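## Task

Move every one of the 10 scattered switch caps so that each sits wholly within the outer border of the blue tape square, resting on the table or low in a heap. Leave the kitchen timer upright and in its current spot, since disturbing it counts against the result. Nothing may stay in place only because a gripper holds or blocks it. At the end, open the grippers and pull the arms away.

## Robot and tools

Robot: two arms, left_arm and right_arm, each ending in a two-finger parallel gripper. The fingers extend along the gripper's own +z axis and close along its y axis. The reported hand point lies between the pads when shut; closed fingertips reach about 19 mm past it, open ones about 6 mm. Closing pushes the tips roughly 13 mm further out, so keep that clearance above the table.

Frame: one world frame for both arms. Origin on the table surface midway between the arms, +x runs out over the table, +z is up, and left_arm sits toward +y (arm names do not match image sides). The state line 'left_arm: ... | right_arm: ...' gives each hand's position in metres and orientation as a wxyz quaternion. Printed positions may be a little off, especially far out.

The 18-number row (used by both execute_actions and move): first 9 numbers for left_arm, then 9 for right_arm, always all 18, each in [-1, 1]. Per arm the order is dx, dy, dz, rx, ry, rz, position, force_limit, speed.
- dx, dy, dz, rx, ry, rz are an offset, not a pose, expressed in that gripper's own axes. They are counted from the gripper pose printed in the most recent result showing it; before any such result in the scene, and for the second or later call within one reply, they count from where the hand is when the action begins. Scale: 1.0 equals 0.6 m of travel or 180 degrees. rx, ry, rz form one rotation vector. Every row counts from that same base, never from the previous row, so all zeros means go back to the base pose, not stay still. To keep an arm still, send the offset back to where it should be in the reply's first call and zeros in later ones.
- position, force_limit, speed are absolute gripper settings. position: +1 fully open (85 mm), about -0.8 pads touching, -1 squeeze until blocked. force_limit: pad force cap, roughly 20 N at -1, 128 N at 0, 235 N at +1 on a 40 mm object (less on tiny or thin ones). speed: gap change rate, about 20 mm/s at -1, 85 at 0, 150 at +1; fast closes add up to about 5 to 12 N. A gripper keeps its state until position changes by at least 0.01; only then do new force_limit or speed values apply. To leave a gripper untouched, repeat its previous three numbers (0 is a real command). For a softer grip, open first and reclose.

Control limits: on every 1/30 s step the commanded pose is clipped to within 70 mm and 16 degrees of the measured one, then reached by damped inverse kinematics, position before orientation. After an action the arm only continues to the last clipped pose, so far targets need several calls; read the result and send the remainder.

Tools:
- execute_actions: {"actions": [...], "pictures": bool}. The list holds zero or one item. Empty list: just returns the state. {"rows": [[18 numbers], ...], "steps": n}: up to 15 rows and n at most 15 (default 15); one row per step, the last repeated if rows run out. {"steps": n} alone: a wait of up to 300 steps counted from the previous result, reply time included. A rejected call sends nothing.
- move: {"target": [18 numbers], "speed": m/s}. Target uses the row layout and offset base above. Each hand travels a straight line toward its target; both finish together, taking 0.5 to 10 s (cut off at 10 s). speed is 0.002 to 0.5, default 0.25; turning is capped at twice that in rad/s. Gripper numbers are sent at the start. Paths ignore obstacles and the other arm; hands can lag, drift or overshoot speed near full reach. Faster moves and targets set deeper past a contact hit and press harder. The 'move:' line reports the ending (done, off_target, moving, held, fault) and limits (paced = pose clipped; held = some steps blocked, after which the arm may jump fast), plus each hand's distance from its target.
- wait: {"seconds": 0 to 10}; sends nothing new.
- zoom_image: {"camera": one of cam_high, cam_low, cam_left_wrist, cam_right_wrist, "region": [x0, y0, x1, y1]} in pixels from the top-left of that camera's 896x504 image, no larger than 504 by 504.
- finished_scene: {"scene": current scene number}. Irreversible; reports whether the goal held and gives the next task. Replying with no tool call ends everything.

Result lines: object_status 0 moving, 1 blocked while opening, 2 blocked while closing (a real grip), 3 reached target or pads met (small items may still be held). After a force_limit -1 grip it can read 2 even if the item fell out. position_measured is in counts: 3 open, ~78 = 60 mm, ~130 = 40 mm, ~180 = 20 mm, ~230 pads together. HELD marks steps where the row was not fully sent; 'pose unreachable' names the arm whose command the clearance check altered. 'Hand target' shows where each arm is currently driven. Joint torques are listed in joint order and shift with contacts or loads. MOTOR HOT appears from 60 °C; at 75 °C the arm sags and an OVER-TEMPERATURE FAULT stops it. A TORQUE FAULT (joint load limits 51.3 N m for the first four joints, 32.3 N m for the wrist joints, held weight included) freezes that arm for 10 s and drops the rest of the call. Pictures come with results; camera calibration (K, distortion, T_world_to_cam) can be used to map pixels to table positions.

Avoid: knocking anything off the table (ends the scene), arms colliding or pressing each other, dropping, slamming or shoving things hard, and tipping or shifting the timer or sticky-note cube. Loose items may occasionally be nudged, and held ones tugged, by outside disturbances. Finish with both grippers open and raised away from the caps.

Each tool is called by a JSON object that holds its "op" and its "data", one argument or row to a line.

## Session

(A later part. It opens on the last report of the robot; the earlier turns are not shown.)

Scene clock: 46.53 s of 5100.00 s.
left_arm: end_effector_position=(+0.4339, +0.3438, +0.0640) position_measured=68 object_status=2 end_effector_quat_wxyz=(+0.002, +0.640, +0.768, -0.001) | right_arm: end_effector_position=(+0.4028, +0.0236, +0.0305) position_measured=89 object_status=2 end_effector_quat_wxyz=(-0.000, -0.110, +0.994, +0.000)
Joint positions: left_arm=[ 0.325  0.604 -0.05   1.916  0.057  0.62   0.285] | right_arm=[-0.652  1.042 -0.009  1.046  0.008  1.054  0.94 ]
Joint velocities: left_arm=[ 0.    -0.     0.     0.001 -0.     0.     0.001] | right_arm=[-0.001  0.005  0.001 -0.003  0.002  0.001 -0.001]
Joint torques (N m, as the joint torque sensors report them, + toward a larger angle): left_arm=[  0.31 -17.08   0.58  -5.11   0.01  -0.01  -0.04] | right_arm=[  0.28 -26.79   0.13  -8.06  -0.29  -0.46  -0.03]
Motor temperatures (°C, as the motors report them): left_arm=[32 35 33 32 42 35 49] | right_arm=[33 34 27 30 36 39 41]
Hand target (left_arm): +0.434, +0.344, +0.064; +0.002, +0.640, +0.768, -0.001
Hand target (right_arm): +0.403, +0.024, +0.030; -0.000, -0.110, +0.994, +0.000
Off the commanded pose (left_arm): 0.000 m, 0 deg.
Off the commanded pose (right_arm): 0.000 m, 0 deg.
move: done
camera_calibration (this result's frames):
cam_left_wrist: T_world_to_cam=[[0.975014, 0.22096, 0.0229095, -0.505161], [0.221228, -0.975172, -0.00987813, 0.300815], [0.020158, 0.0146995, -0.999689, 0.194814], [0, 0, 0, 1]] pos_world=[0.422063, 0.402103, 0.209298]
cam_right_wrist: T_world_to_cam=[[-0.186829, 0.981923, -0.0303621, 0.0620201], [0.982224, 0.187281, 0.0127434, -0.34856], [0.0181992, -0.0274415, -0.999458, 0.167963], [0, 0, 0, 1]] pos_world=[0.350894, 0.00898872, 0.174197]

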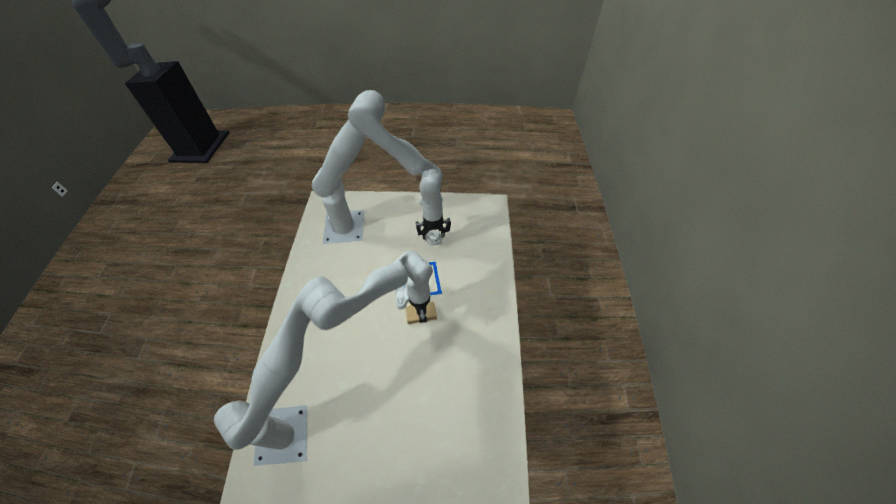

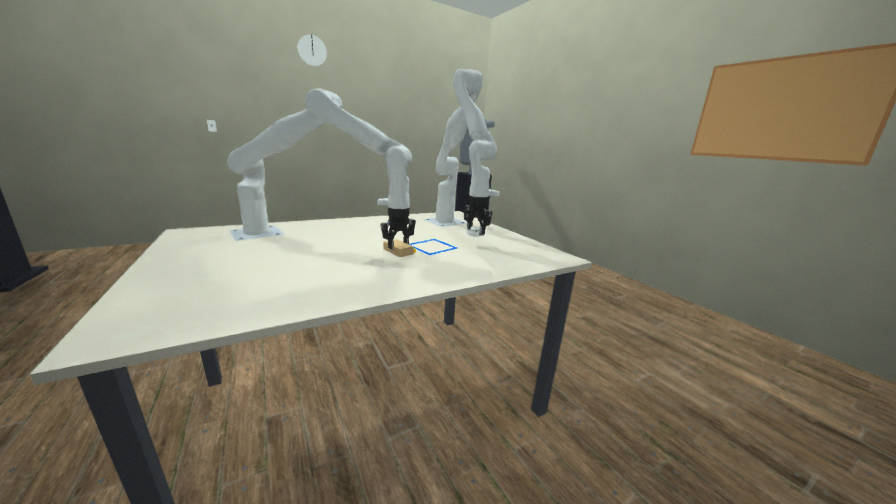

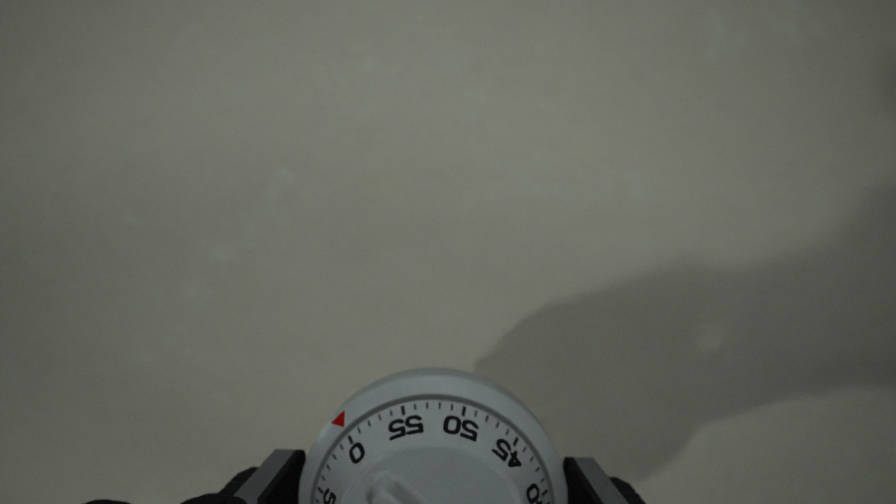

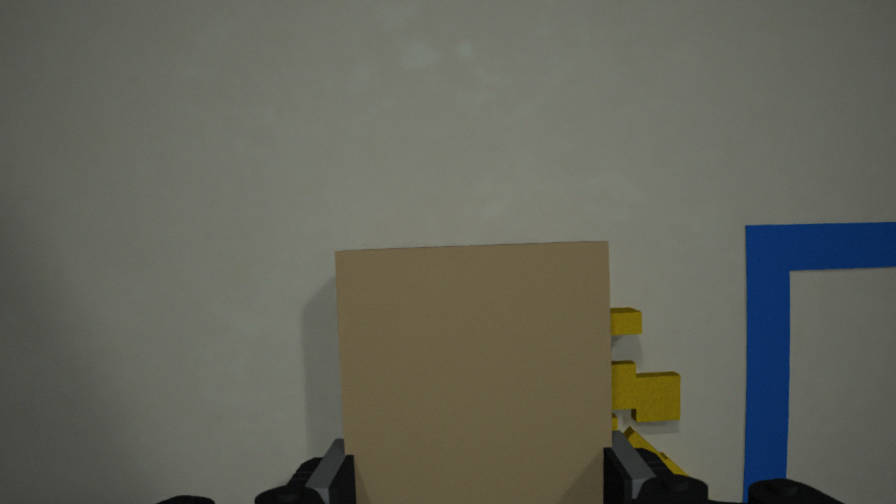

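{"op": "move", "data": {
  "target": [0,0,0,0,0,0,-1,-0.7,-0.5,-0.01,0.13,0.001,0,0,0,-1,-0.6,0],
  "speed": 0.06
}}

{"op": "move", "data": {
  "target": [-0.648,-0.104,0.04,0,0,0,-1,-0.7,-0.5,0,-0.66,-0.006,0,0,0,-1,-0.6,0],
  "speed": 0.2
}}

{"op": "move", "data": {
  "target": [0,0,0.036,0,0,0,-1,-0.7,-0.5,0,0,0.007,0,0,0,-1,-0.6,0],
  "speed": 0.03
}}

Scene clock: 57.03 s of 5100.00 s.
left_arm: end_effector_position=(+0.4339, +0.3438, +0.0640) position_measured=68 object_status=2 end_effector_quat_wxyz=(+0.002, +0.640, +0.768, -0.001) | right_arm: end_effector_position=(+0.3917, +0.1010, +0.0306) position_measured=89 object_status=2 end_effector_quat_wxyz=(+0.000, -0.110, +0.994, +0.000)
Joint positions: left_arm=[ 0.325  0.604 -0.05   1.916  0.057  0.62   0.285] | right_arm=[-0.743  1.185  0.001  0.715 -0.001  1.241  0.858]
Joint velocities: left_arm=[-0.  0.  0. -0.  0.  0.  0.] | right_arm=[-0.001  0.008  0.    -0.002 -0.     0.002 -0.002]
Joint torques (N m, as the joint torque sensors report them, + toward a larger angle): left_arm=[  0.05 -17.32   0.81  -5.02  -0.12   0.03   0.1 ] | right_arm=[  0.1  -29.12   0.28  -8.6   -0.22  -0.44  -0.14]
Motor temperatures (°C, as the motors report them): left_arm=[32 35 33 32 42 35 49] | right_arm=[33 34 27 30 36 39 41]
Hand target (left_arm): +0.434, +0.344, +0.064; +0.002, +0.640, +0.768, -0.001
Hand target (right_arm): +0.392, +0.101, +0.030; -0.000, -0.110, +0.994, +0.000
Off the commanded pose (left_arm): 0.000 m, 0 deg.
Off the commanded pose (right_arm): 0.001 m, 0 deg.
After step 90, 5.90 s passed at rest.
move: done
camera_calibration (this result's frames):
cam_left_wrist: T_world_to_cam=[[0.975014, 0.220959, 0.022913, -0.505163], [0.221227, -0.975172, -0.00987668, 0.300814], [0.0201618, 0.0146989, -0.999689, 0.194813], [0, 0, 0, 1]] pos_world=[0.422065, 0.402103, 0.209299]
cam_right_wrist: T_world_to_cam=[[-0.186077, 0.982077, -0.0300034, -0.0163094], [0.982356, 0.186539, 0.0133892, -0.352177], [0.018746, -0.0269826, -0.99946, 0.170045], [0, 0, 0, 1]] pos_world=[0.339741, 0.0863002, 0.174179]

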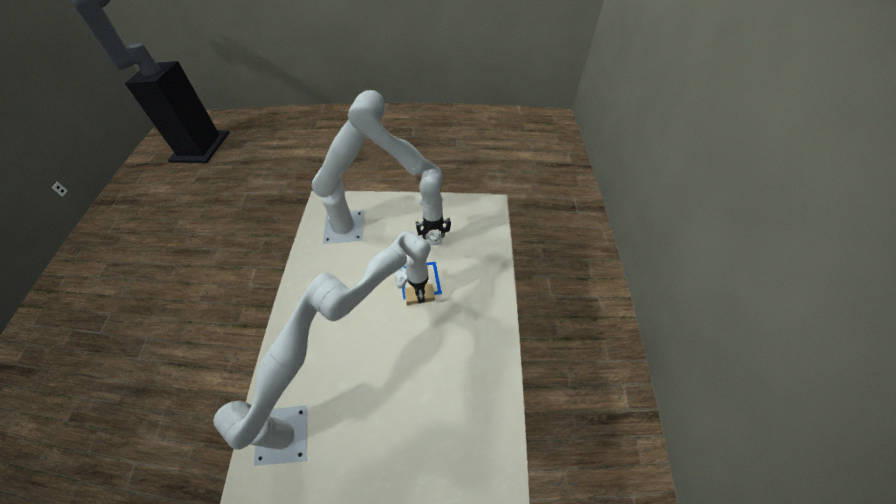

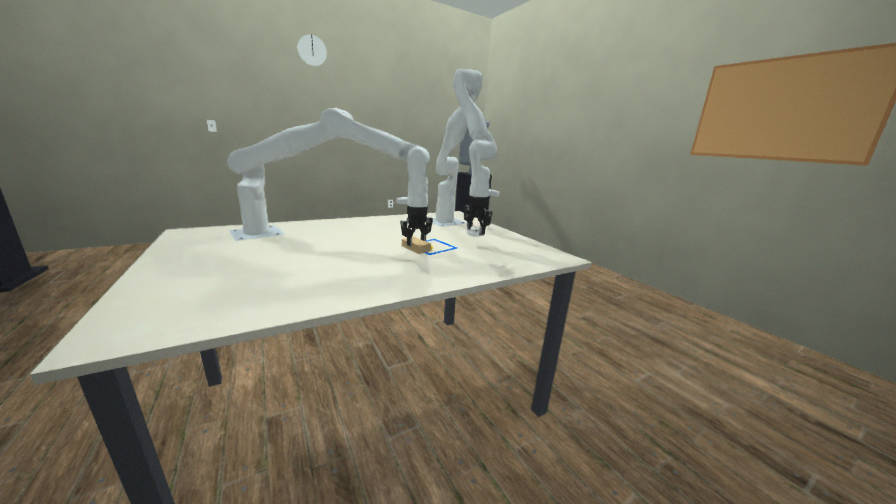

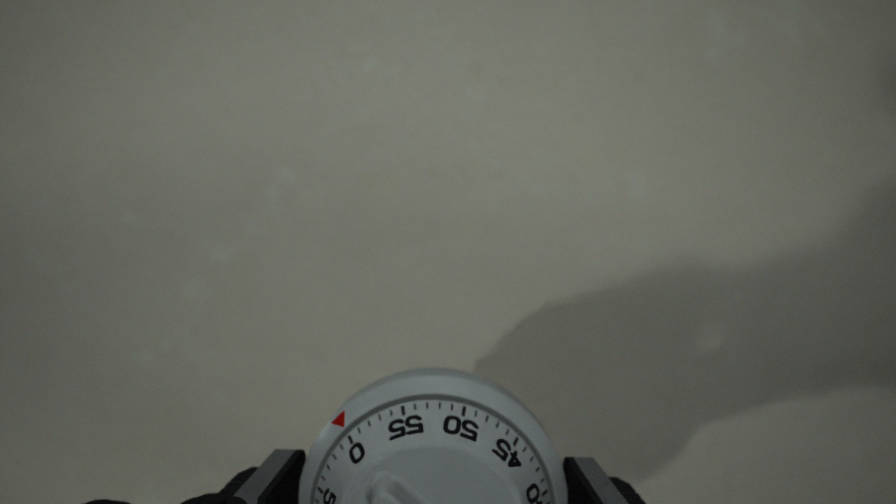

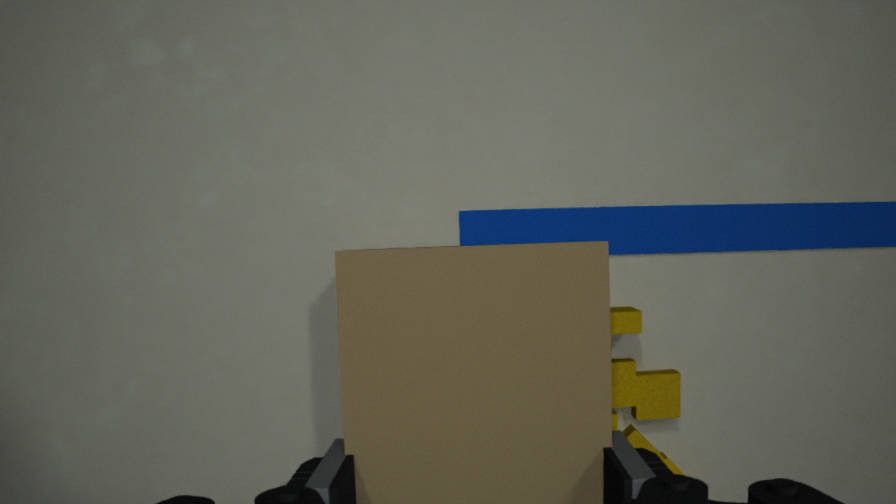

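Scene clock: 59.47 s of 5100.00 s.
left_arm: end_effector_position=(+0.4436, -0.0501, +0.0420) position_measured=68 object_status=2 end_effector_quat_wxyz=(+0.003, +0.640, +0.768, -0.001) | right_arm: end_effector_position=(+0.4788, -0.2846, +0.0334) position_measured=89 object_status=2 end_effector_quat_wxyz=(-0.000, -0.111, +0.994, +0.001)
Joint positions: left_arm=[ 0.973  1.039 -0.06   1.01   0.06   1.089  0.963] | right_arm=[-0.12   0.841 -0.036  1.506  0.036  0.794  1.433]
Joint velocities: left_arm=[ 0.002  0.012  0.001 -0.004 -0.     0.002 -0.   ] | right_arm=[ 0.003 -0.001  0.001  0.001 -0.002  0.    -0.   ]
Joint torques (N m, as the joint torque sensors report them, + toward a larger angle): left_arm=[ -0.11 -26.47   0.31  -7.81  -0.11   0.13   0.31] | right_arm=[  0.06 -22.71  -0.09  -6.58  -0.15  -0.44   0.01]
Motor temperatures (°C, as the motors report them): left_arm=[32 35 33 32 42 35 49] | right_arm=[33 34 27 30 36 39 41]
Hand target (left_arm): +0.443, -0.050, +0.041; +0.002, +0.640, +0.768, -0.001
Hand target (right_arm): +0.479, -0.285, +0.033; -0.000, -0.111, +0.994, +0.001
Off the commanded pose (left_arm): 0.001 m, 0 deg.
Off the commanded pose (right_arm): 0.001 m, 0 deg.
move: done
camera_calibration (this result's frames):
cam_left_wrist: T_world_to_cam=[[0.975147, 0.22032, 0.0233841, -0.427131], [0.220585, -0.975322, -0.00941182, -0.0854385], [0.0207334, 0.0143361, -0.999682, 0.178118], [0, 0, 0, 1]] pos_world=[0.431669, 0.00822164, 0.187245]
cam_right_wrist: T_world_to_cam=[[-0.187858, 0.981761, -0.0292264, 0.379342], [0.982029, 0.188293, 0.012875, -0.365172], [0.0181433, -0.0262824, -0.99949, 0.161337], [0, 0, 0, 1]] pos_world=[0.426945, -0.299424, 0.177043]

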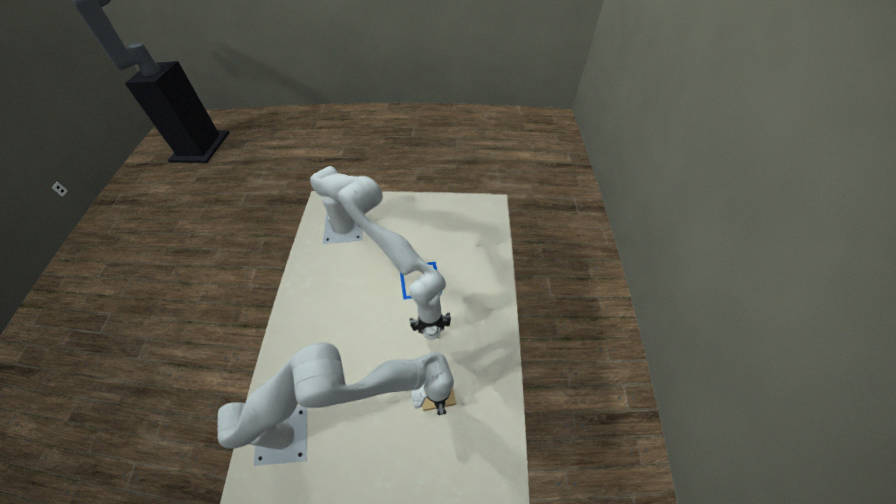

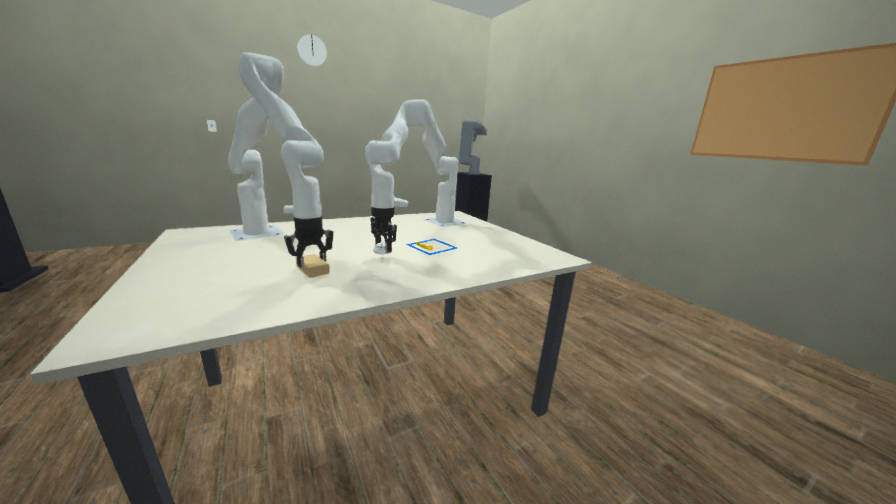

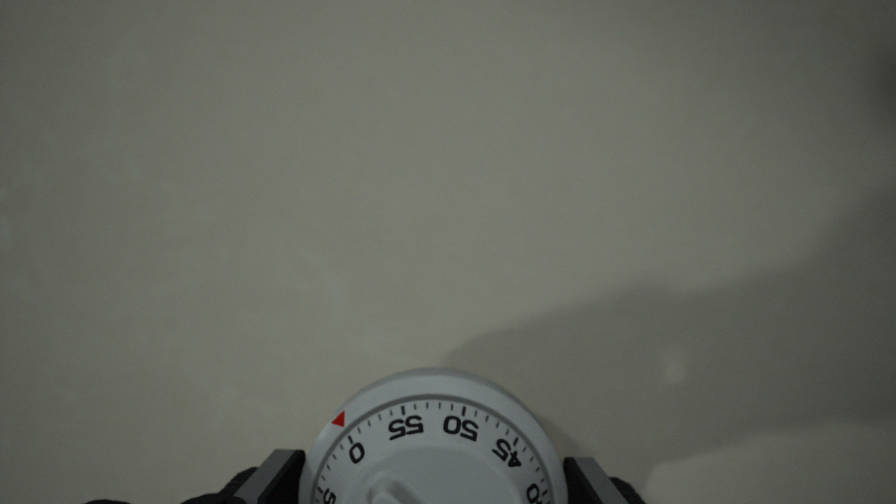

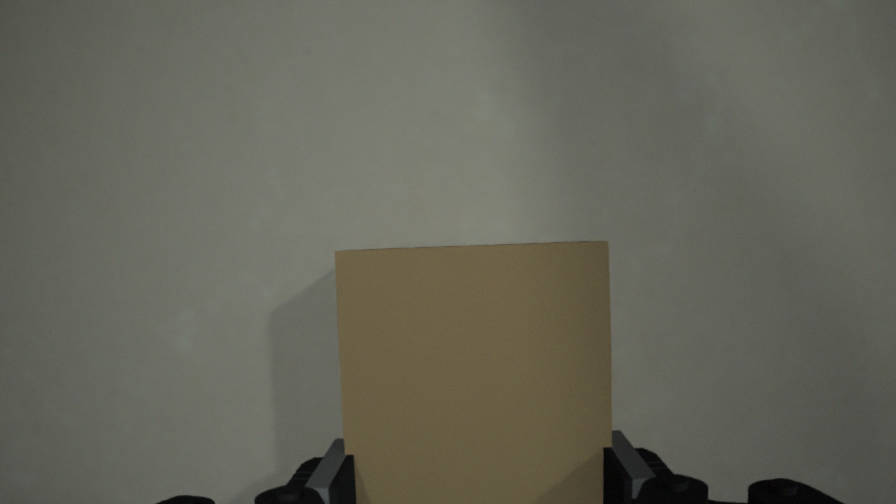

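Scene clock: 60.40 s of 5100.00 s.
left_arm: end_effector_position=(+0.4436, -0.0502, +0.0205) position_measured=68 object_status=2 end_effector_quat_wxyz=(+0.003, +0.640, +0.768, -0.001) | right_arm: end_effector_position=(+0.4788, -0.2846, +0.0292) position_measured=89 object_status=2 end_effector_quat_wxyz=(-0.000, -0.111, +0.994, +0.001)
Joint positions: left_arm=[ 0.973  1.068 -0.06   1.02   0.062  1.049  0.961] | right_arm=[-0.12   0.848 -0.036  1.508  0.036  0.786  1.432]
Joint velocities: left_arm=[-0.001  0.001 -0.    -0.001  0.    -0.     0.   ] | right_arm=[-0.     0.001 -0.     0.001 -0.001  0.     0.001]
Joint torques (N m, as the joint torque sensors report them, + toward a larger angle): left_arm=[  0.17 -26.54   0.17  -8.26  -0.3    0.13   0.26] | right_arm=[  0.22 -22.63  -0.03  -6.59  -0.3   -0.48  -0.17]
Motor temperatures (°C, as the motors report them): left_arm=[32 35 33 32 42 35 49] | right_arm=[33 34 27 30 36 39 41]
Hand target (left_arm): +0.444, -0.050, +0.020; +0.003, +0.640, +0.768, -0.001
Hand target (right_arm): +0.479, -0.285, +0.029; -0.000, -0.111, +0.994, +0.001
Off the commanded pose (left_arm): 0.000 m, 0 deg.
Off the commanded pose (right_arm): 0.000 m, 0 deg.
move: done
camera_calibration (this result's frames):
cam_left_wrist: T_world_to_cam=[[0.975136, 0.22036, 0.0234683, -0.426664], [0.220625, -0.975314, -0.00934627, -0.0857496], [0.0208294, 0.0142916, -0.999681, 0.156554], [0, 0, 0, 1]] pos_world=[0.431713, 0.00814937, 0.165715]
cam_right_wrist: T_world_to_cam=[[-0.18786, 0.981762, -0.0291993, 0.379204], [0.982028, 0.188295, 0.0129102, -0.365133], [0.0181728, -0.0262492, -0.99949, 0.157157], [0, 0, 0, 1]] pos_world=[0.426952, -0.29941, 0.172863]

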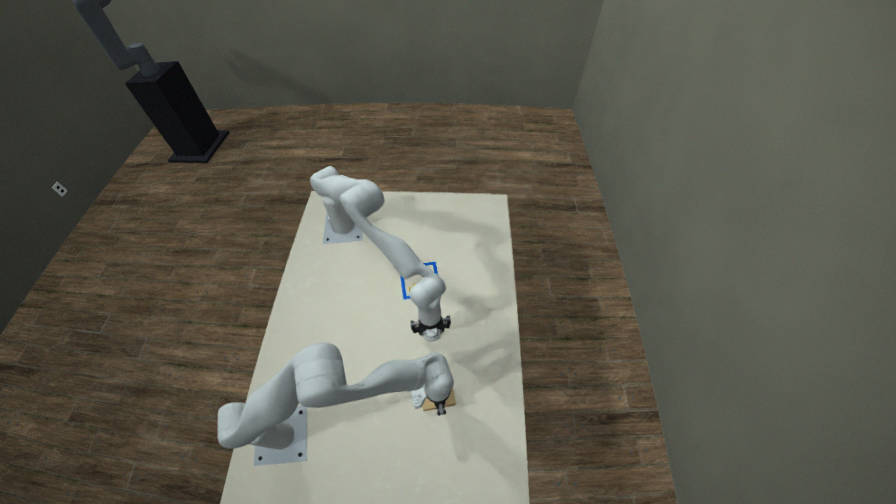

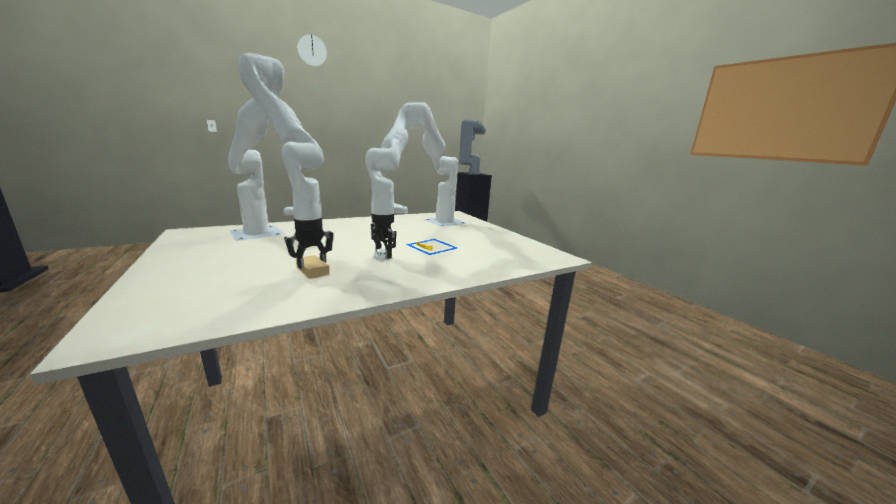

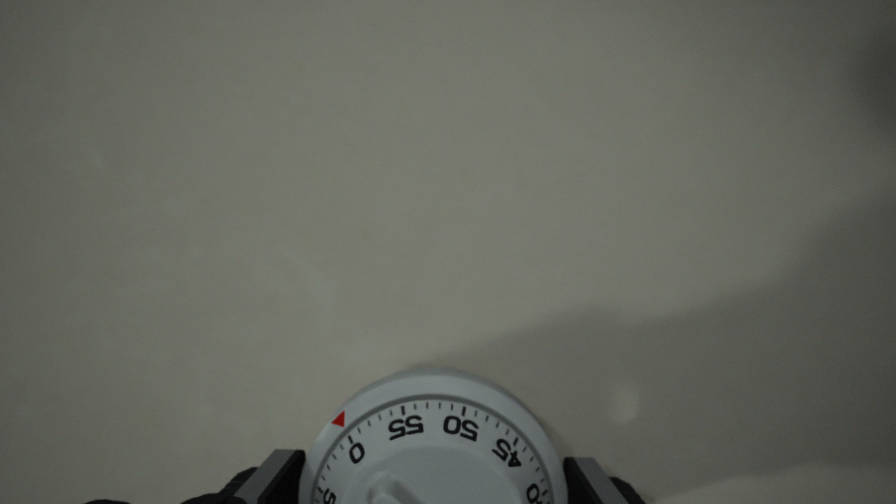

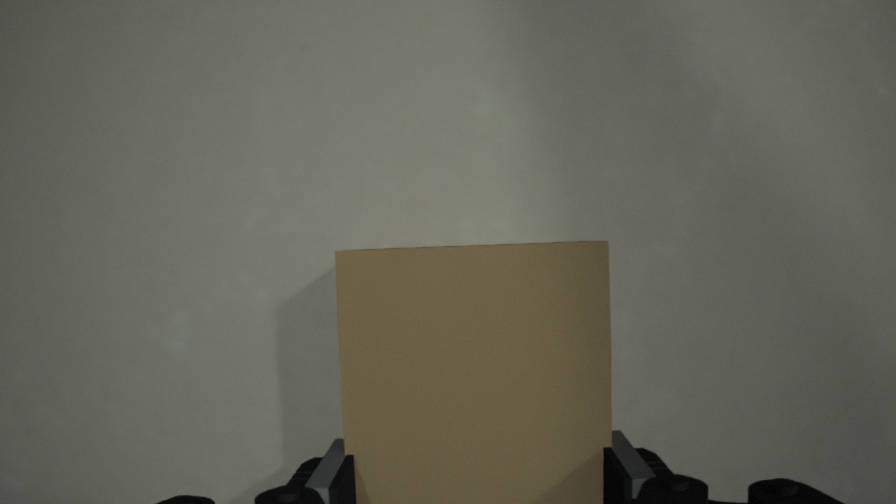

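{"op": "move", "data": {
  "target": [0,0.001,0.005,0,0,0,-1,-0.7,-0.5,0,0,0.002,0,0,0,-1,-0.6,0],
  "speed": 0.02
}}

{"op": "move", "data": {
  "target": [0,0,0,0,0,0,1,-0.7,0,0,0,0,0,0,0,1,-0.6,0]
}}

{"op": "move", "data": {
  "target": [0.2,0,-0.35,0,0,0,1,-0.7,0,0,0,-0.25,0,0,0,1,-0.6,0]
}}

Scene clock: 65.50 s of 5100.00 s.
left_arm: end_effector_position=(+0.4442, -0.0501, +0.0176) position_measured=68 object_status=2 end_effector_quat_wxyz=(+0.003, +0.640, +0.768, -0.001) | right_arm: end_effector_position=(+0.4788, -0.2845, +0.0288) position_measured=89 object_status=2 end_effector_quat_wxyz=(+0.000, -0.111, +0.994, +0.001)
Joint positions: left_arm=[ 0.972  1.073 -0.059  1.02   0.063  1.045  0.961] | right_arm=[-0.12   0.849 -0.036  1.509  0.036  0.784  1.432]
Joint velocities: left_arm=[-0.001  0.     0.    -0.     0.     0.001  0.   ] | right_arm=[-0.    -0.     0.     0.001 -0.    -0.001 -0.001]
Joint torques (N m, as the joint torque sensors report them, + toward a larger angle): left_arm=[ -0.11 -25.65   0.41  -7.41  -0.28  -0.3   -0.13] | right_arm=[  0.23 -21.19  -0.04  -6.64  -0.26  -0.89  -0.11]
Motor temperatures (°C, as the motors report them): left_arm=[32 36 33 32 42 35 49] | right_arm=[33 34 27 30 36 39 41]
Hand target (left_arm): +0.444, -0.050, +0.017; +0.003, +0.640, +0.768, -0.001
Hand target (right_arm): +0.479, -0.285, +0.028; -0.000, -0.111, +0.994, +0.001
Off the commanded pose (left_arm): 0.000 m, 0 deg.
Off the commanded pose (right_arm): 0.001 m, 0 deg.
After step 90, 1.40 s passed at rest.
move: done
camera_calibration (this result's frames):
cam_left_wrist: T_world_to_cam=[[0.975137, 0.220353, 0.0235228, -0.427205], [0.220615, -0.975318, -0.0091788, -0.0858651], [0.0209197, 0.0141401, -0.999681, 0.153638], [0, 0, 0, 1]] pos_world=[0.432313, 0.00821767, 0.16285]
cam_right_wrist: T_world_to_cam=[[-0.187886, 0.981757, -0.0291967, 0.379195], [0.982014, 0.188333, 0.0133823, -0.365151], [0.0186369, -0.0261572, -0.999484, 0.156559], [0, 0, 0, 1]] pos_world=[0.426912, -0.299412, 0.172436]

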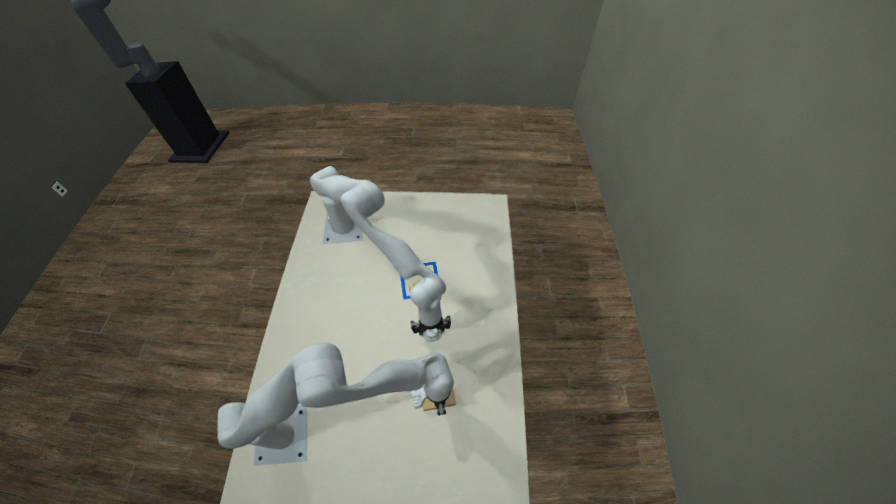

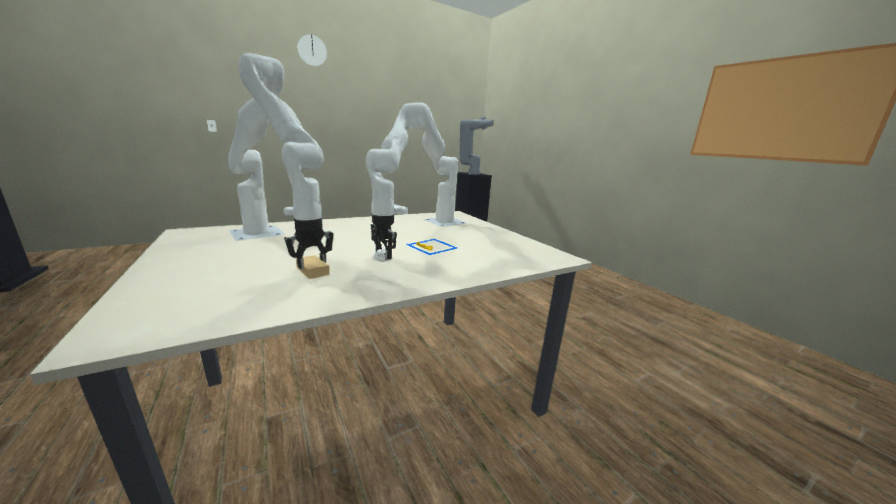

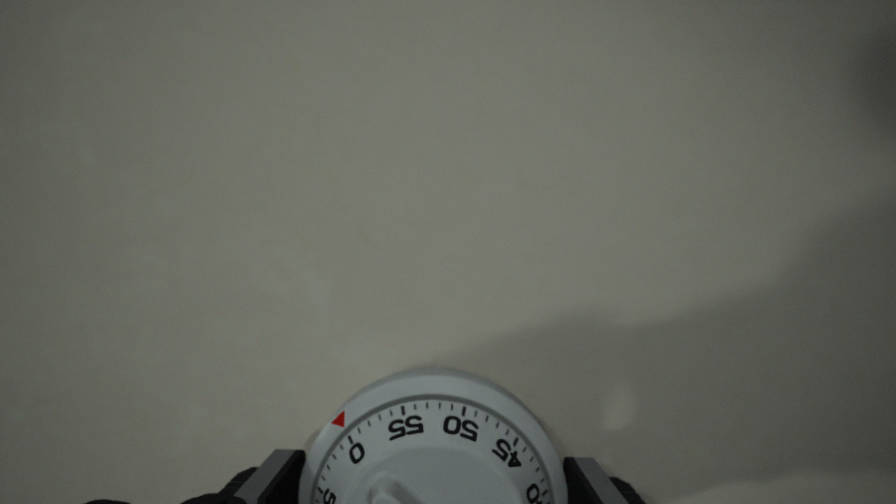

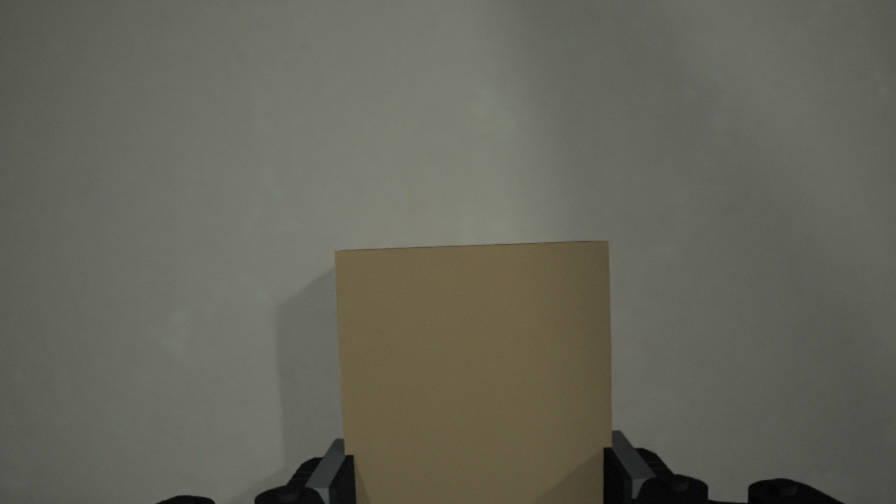

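Scene clock: 66.27 s of 5100.00 s.
left_arm: end_effector_position=(+0.4442, -0.0501, +0.0176) position_measured=3 object_status=3 end_effector_quat_wxyz=(+0.003, +0.640, +0.768, -0.001) | right_arm: end_effector_position=(+0.4788, -0.2845, +0.0288) position_measured=3 object_status=0 end_effector_quat_wxyz=(+0.000, -0.111, +0.994, +0.001)
Joint positions: left_arm=[ 0.972  1.073 -0.059  1.02   0.063  1.045  0.961] | right_arm=[-0.12   0.849 -0.036  1.509  0.036  0.784  1.432]
Joint velocities: left_arm=[ 0.001  0.    -0.     0.    -0.    -0.     0.001] | right_arm=[ 0.     0.     0.    -0.002 -0.001  0.001  0.   ]
Joint torques (N m, as the joint torque sensors report them, + toward a larger angle): left_arm=[ -0.04 -26.16   0.68  -7.73  -0.37  -0.16   0.48] | right_arm=[  0.13 -22.3   -0.1   -6.51  -0.3   -0.44  -0.15]
Motor temperatures (°C, as the motors report them): left_arm=[32 36 33 32 42 35 49] | right_arm=[33 34 27 30 36 39 41]
Hand target (left_arm): +0.444, -0.050, +0.018; +0.003, +0.640, +0.768, -0.001
Hand target (right_arm): +0.479, -0.285, +0.029; +0.000, -0.111, +0.994, +0.001
Off the commanded pose (left_arm): 0.000 m, 0 deg.
Off the commanded pose (right_arm): 0.000 m, 0 deg.
move: done
camera_calibration (this result's frames):
cam_left_wrist: T_world_to_cam=[[0.975136, 0.220353, 0.0235258, -0.427206], [0.220615, -0.975318, -0.00917384, -0.085867], [0.0209237, 0.0141359, -0.999681, 0.153637], [0, 0, 0, 1]] pos_world=[0.432313, 0.0082167, 0.162851]
cam_right_wrist: T_world_to_cam=[[-0.187886, 0.981757, -0.0291956, 0.379195], [0.982014, 0.188333, 0.0133899, -0.365155], [0.0186442, -0.0261547, -0.999484, 0.156558], [0, 0, 0, 1]] pos_world=[0.426913, -0.299412, 0.172438]

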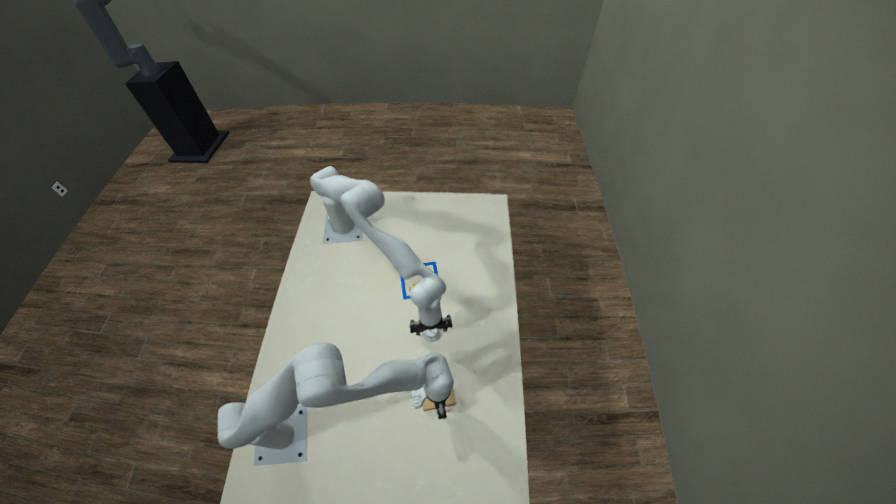

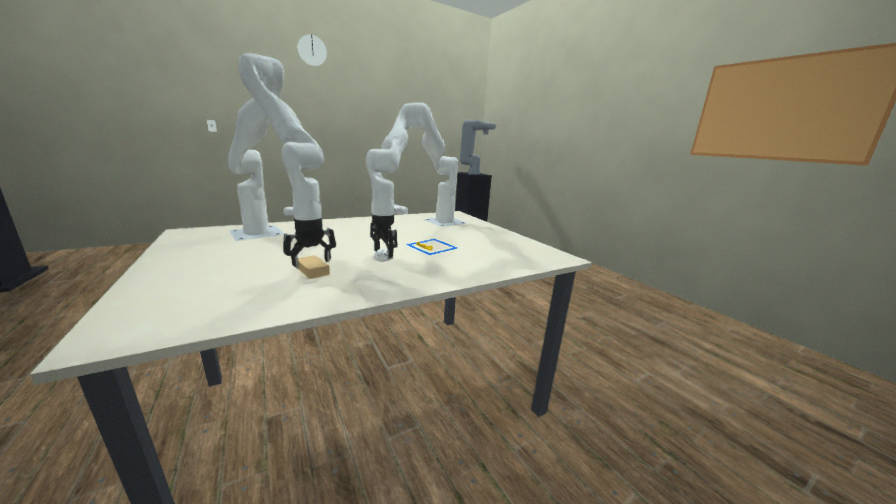

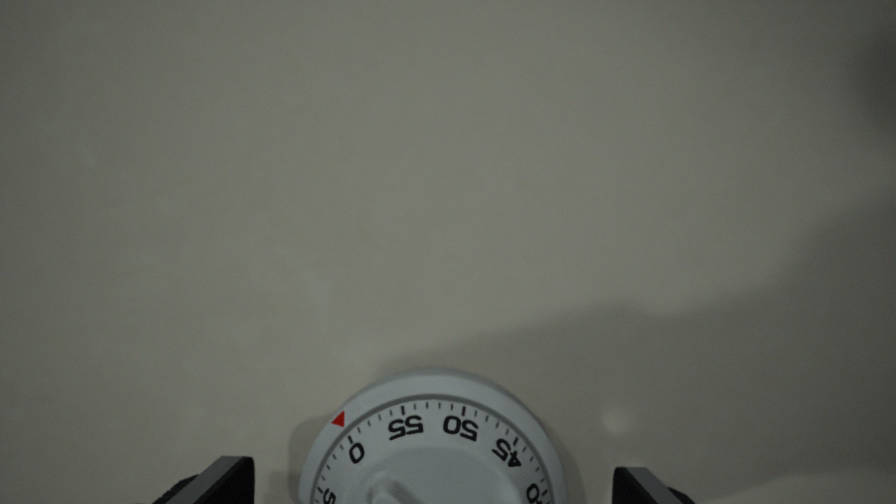

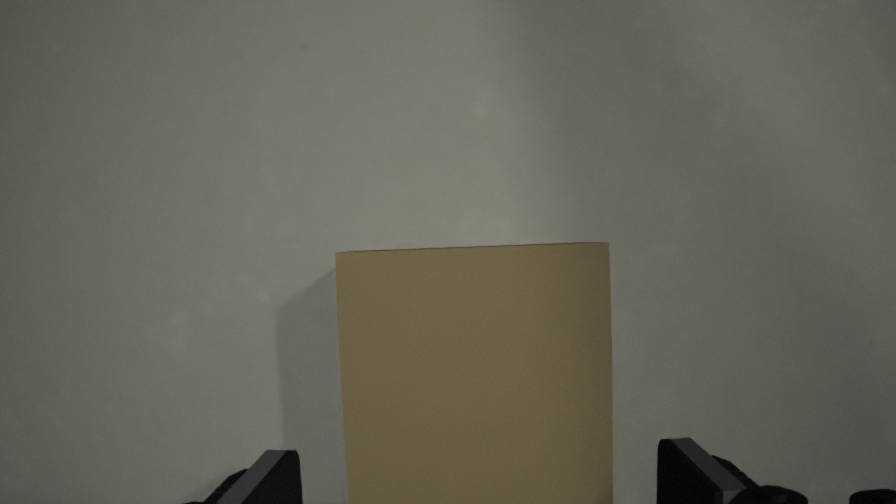

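Scene clock: 67.70 s of 5100.00 s.
left_arm: end_effector_position=(+0.4219, +0.0685, +0.2269) position_measured=3 object_status=3 end_effector_quat_wxyz=(+0.002, +0.640, +0.768, -0.001) | right_arm: end_effector_position=(+0.4787, -0.2851, +0.1788) position_measured=3 object_status=3 end_effector_quat_wxyz=(+0.000, -0.111, +0.994, +0.000)
Joint positions: left_arm=[ 0.869  0.61  -0.077  1.256  0.049  1.273  0.839] | right_arm=[-0.12   0.642 -0.036  1.361  0.023  1.139  1.443]
Joint velocities: left_arm=[-0.002 -0.005 -0.001  0.     0.    -0.     0.001] | right_arm=[-0.    -0.001 -0.     0.     0.     0.001 -0.001]
Joint torques (N m, as the joint torque sensors report them, + toward a larger angle): left_arm=[ -0.06 -19.61   0.38  -8.27  -0.33  -0.17   0.01] | right_arm=[  0.3  -21.13  -0.1   -8.24  -0.2   -0.46  -0.13]
Motor temperatures (°C, as the motors report them): left_arm=[32 36 33 32 42 35 49] | right_arm=[33 34 27 30 36 39 41]
Hand target (left_arm): +0.422, +0.069, +0.227; +0.003, +0.640, +0.768, -0.001
Hand target (right_arm): +0.479, -0.285, +0.179; +0.000, -0.111, +0.994, +0.000
Off the commanded pose (left_arm): 0.001 m, 0 deg.
Off the commanded pose (right_arm): 0.000 m, 0 deg.
move: done
camera_calibration (this result's frames):
cam_left_wrist: T_world_to_cam=[[0.975194, 0.220158, 0.0229636, -0.43639], [0.220414, -0.975363, -0.00923886, 0.0368163], [0.0203638, 0.0140712, -0.999694, 0.361912], [0, 0, 0, 1]] pos_world=[0.41008, 0.126892, 0.372162]
cam_right_wrist: T_world_to_cam=[[-0.187501, 0.981808, -0.0299324, 0.38406], [0.982084, 0.187963, 0.0134122, -0.367049], [0.0187944, -0.0268813, -0.999462, 0.306135], [0, 0, 0, 1]] pos_world=[0.426731, -0.299853, 0.322389]

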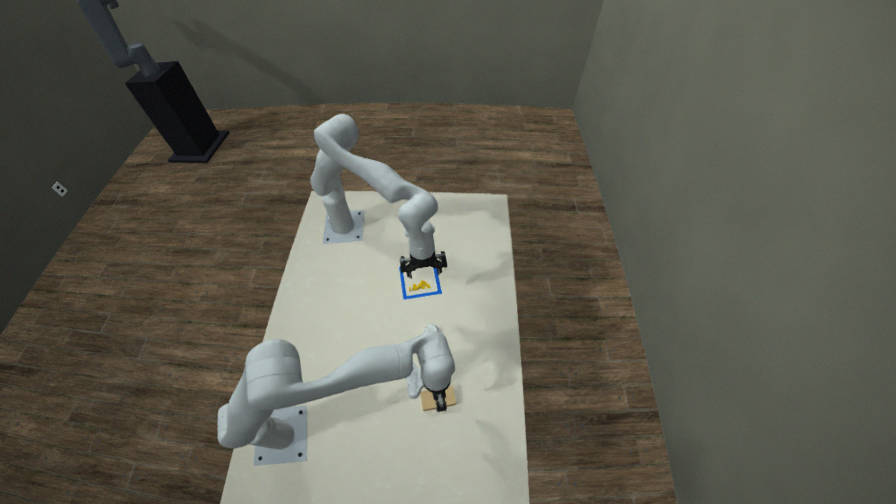

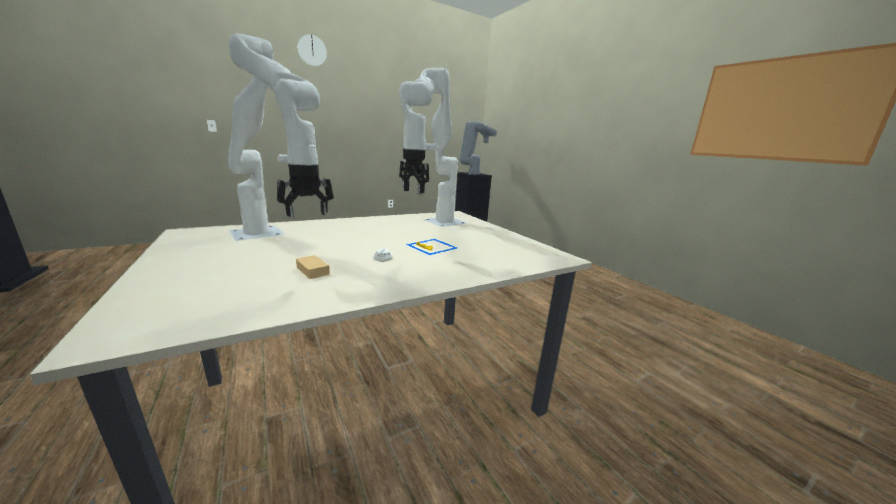

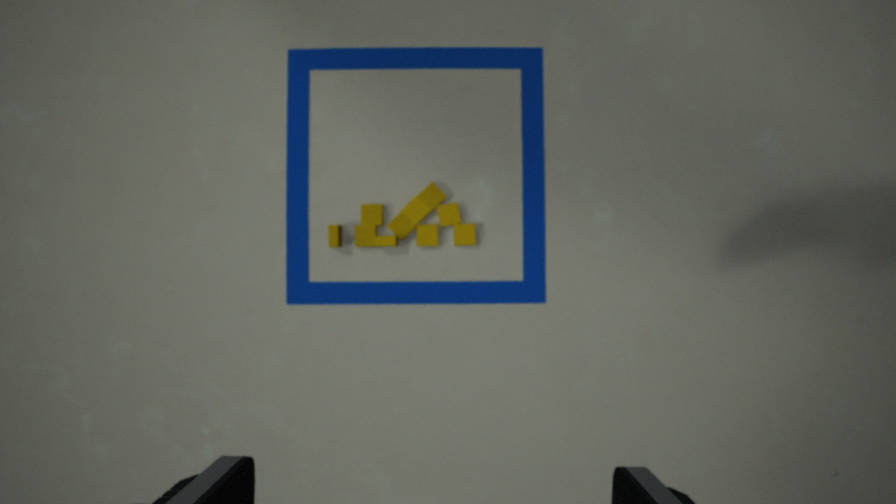

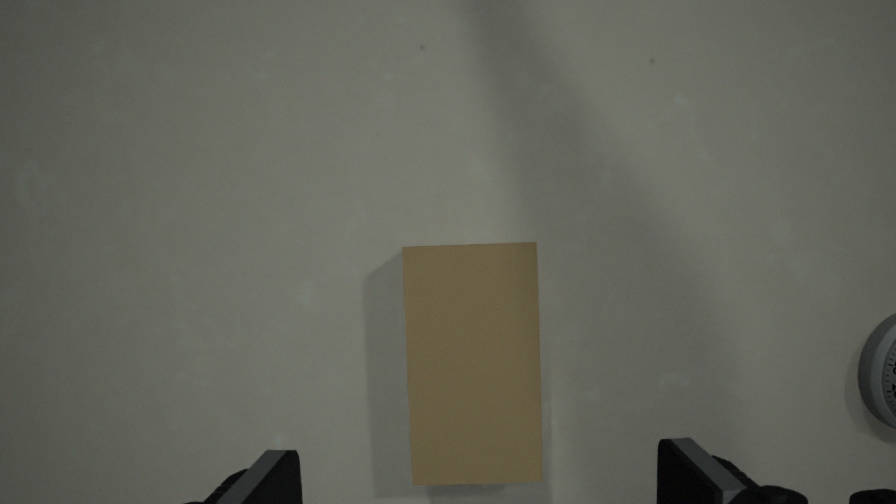

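{"op": "finished_scene", "data": {
  "scene": 1
}}

The scene is finished: the task was done.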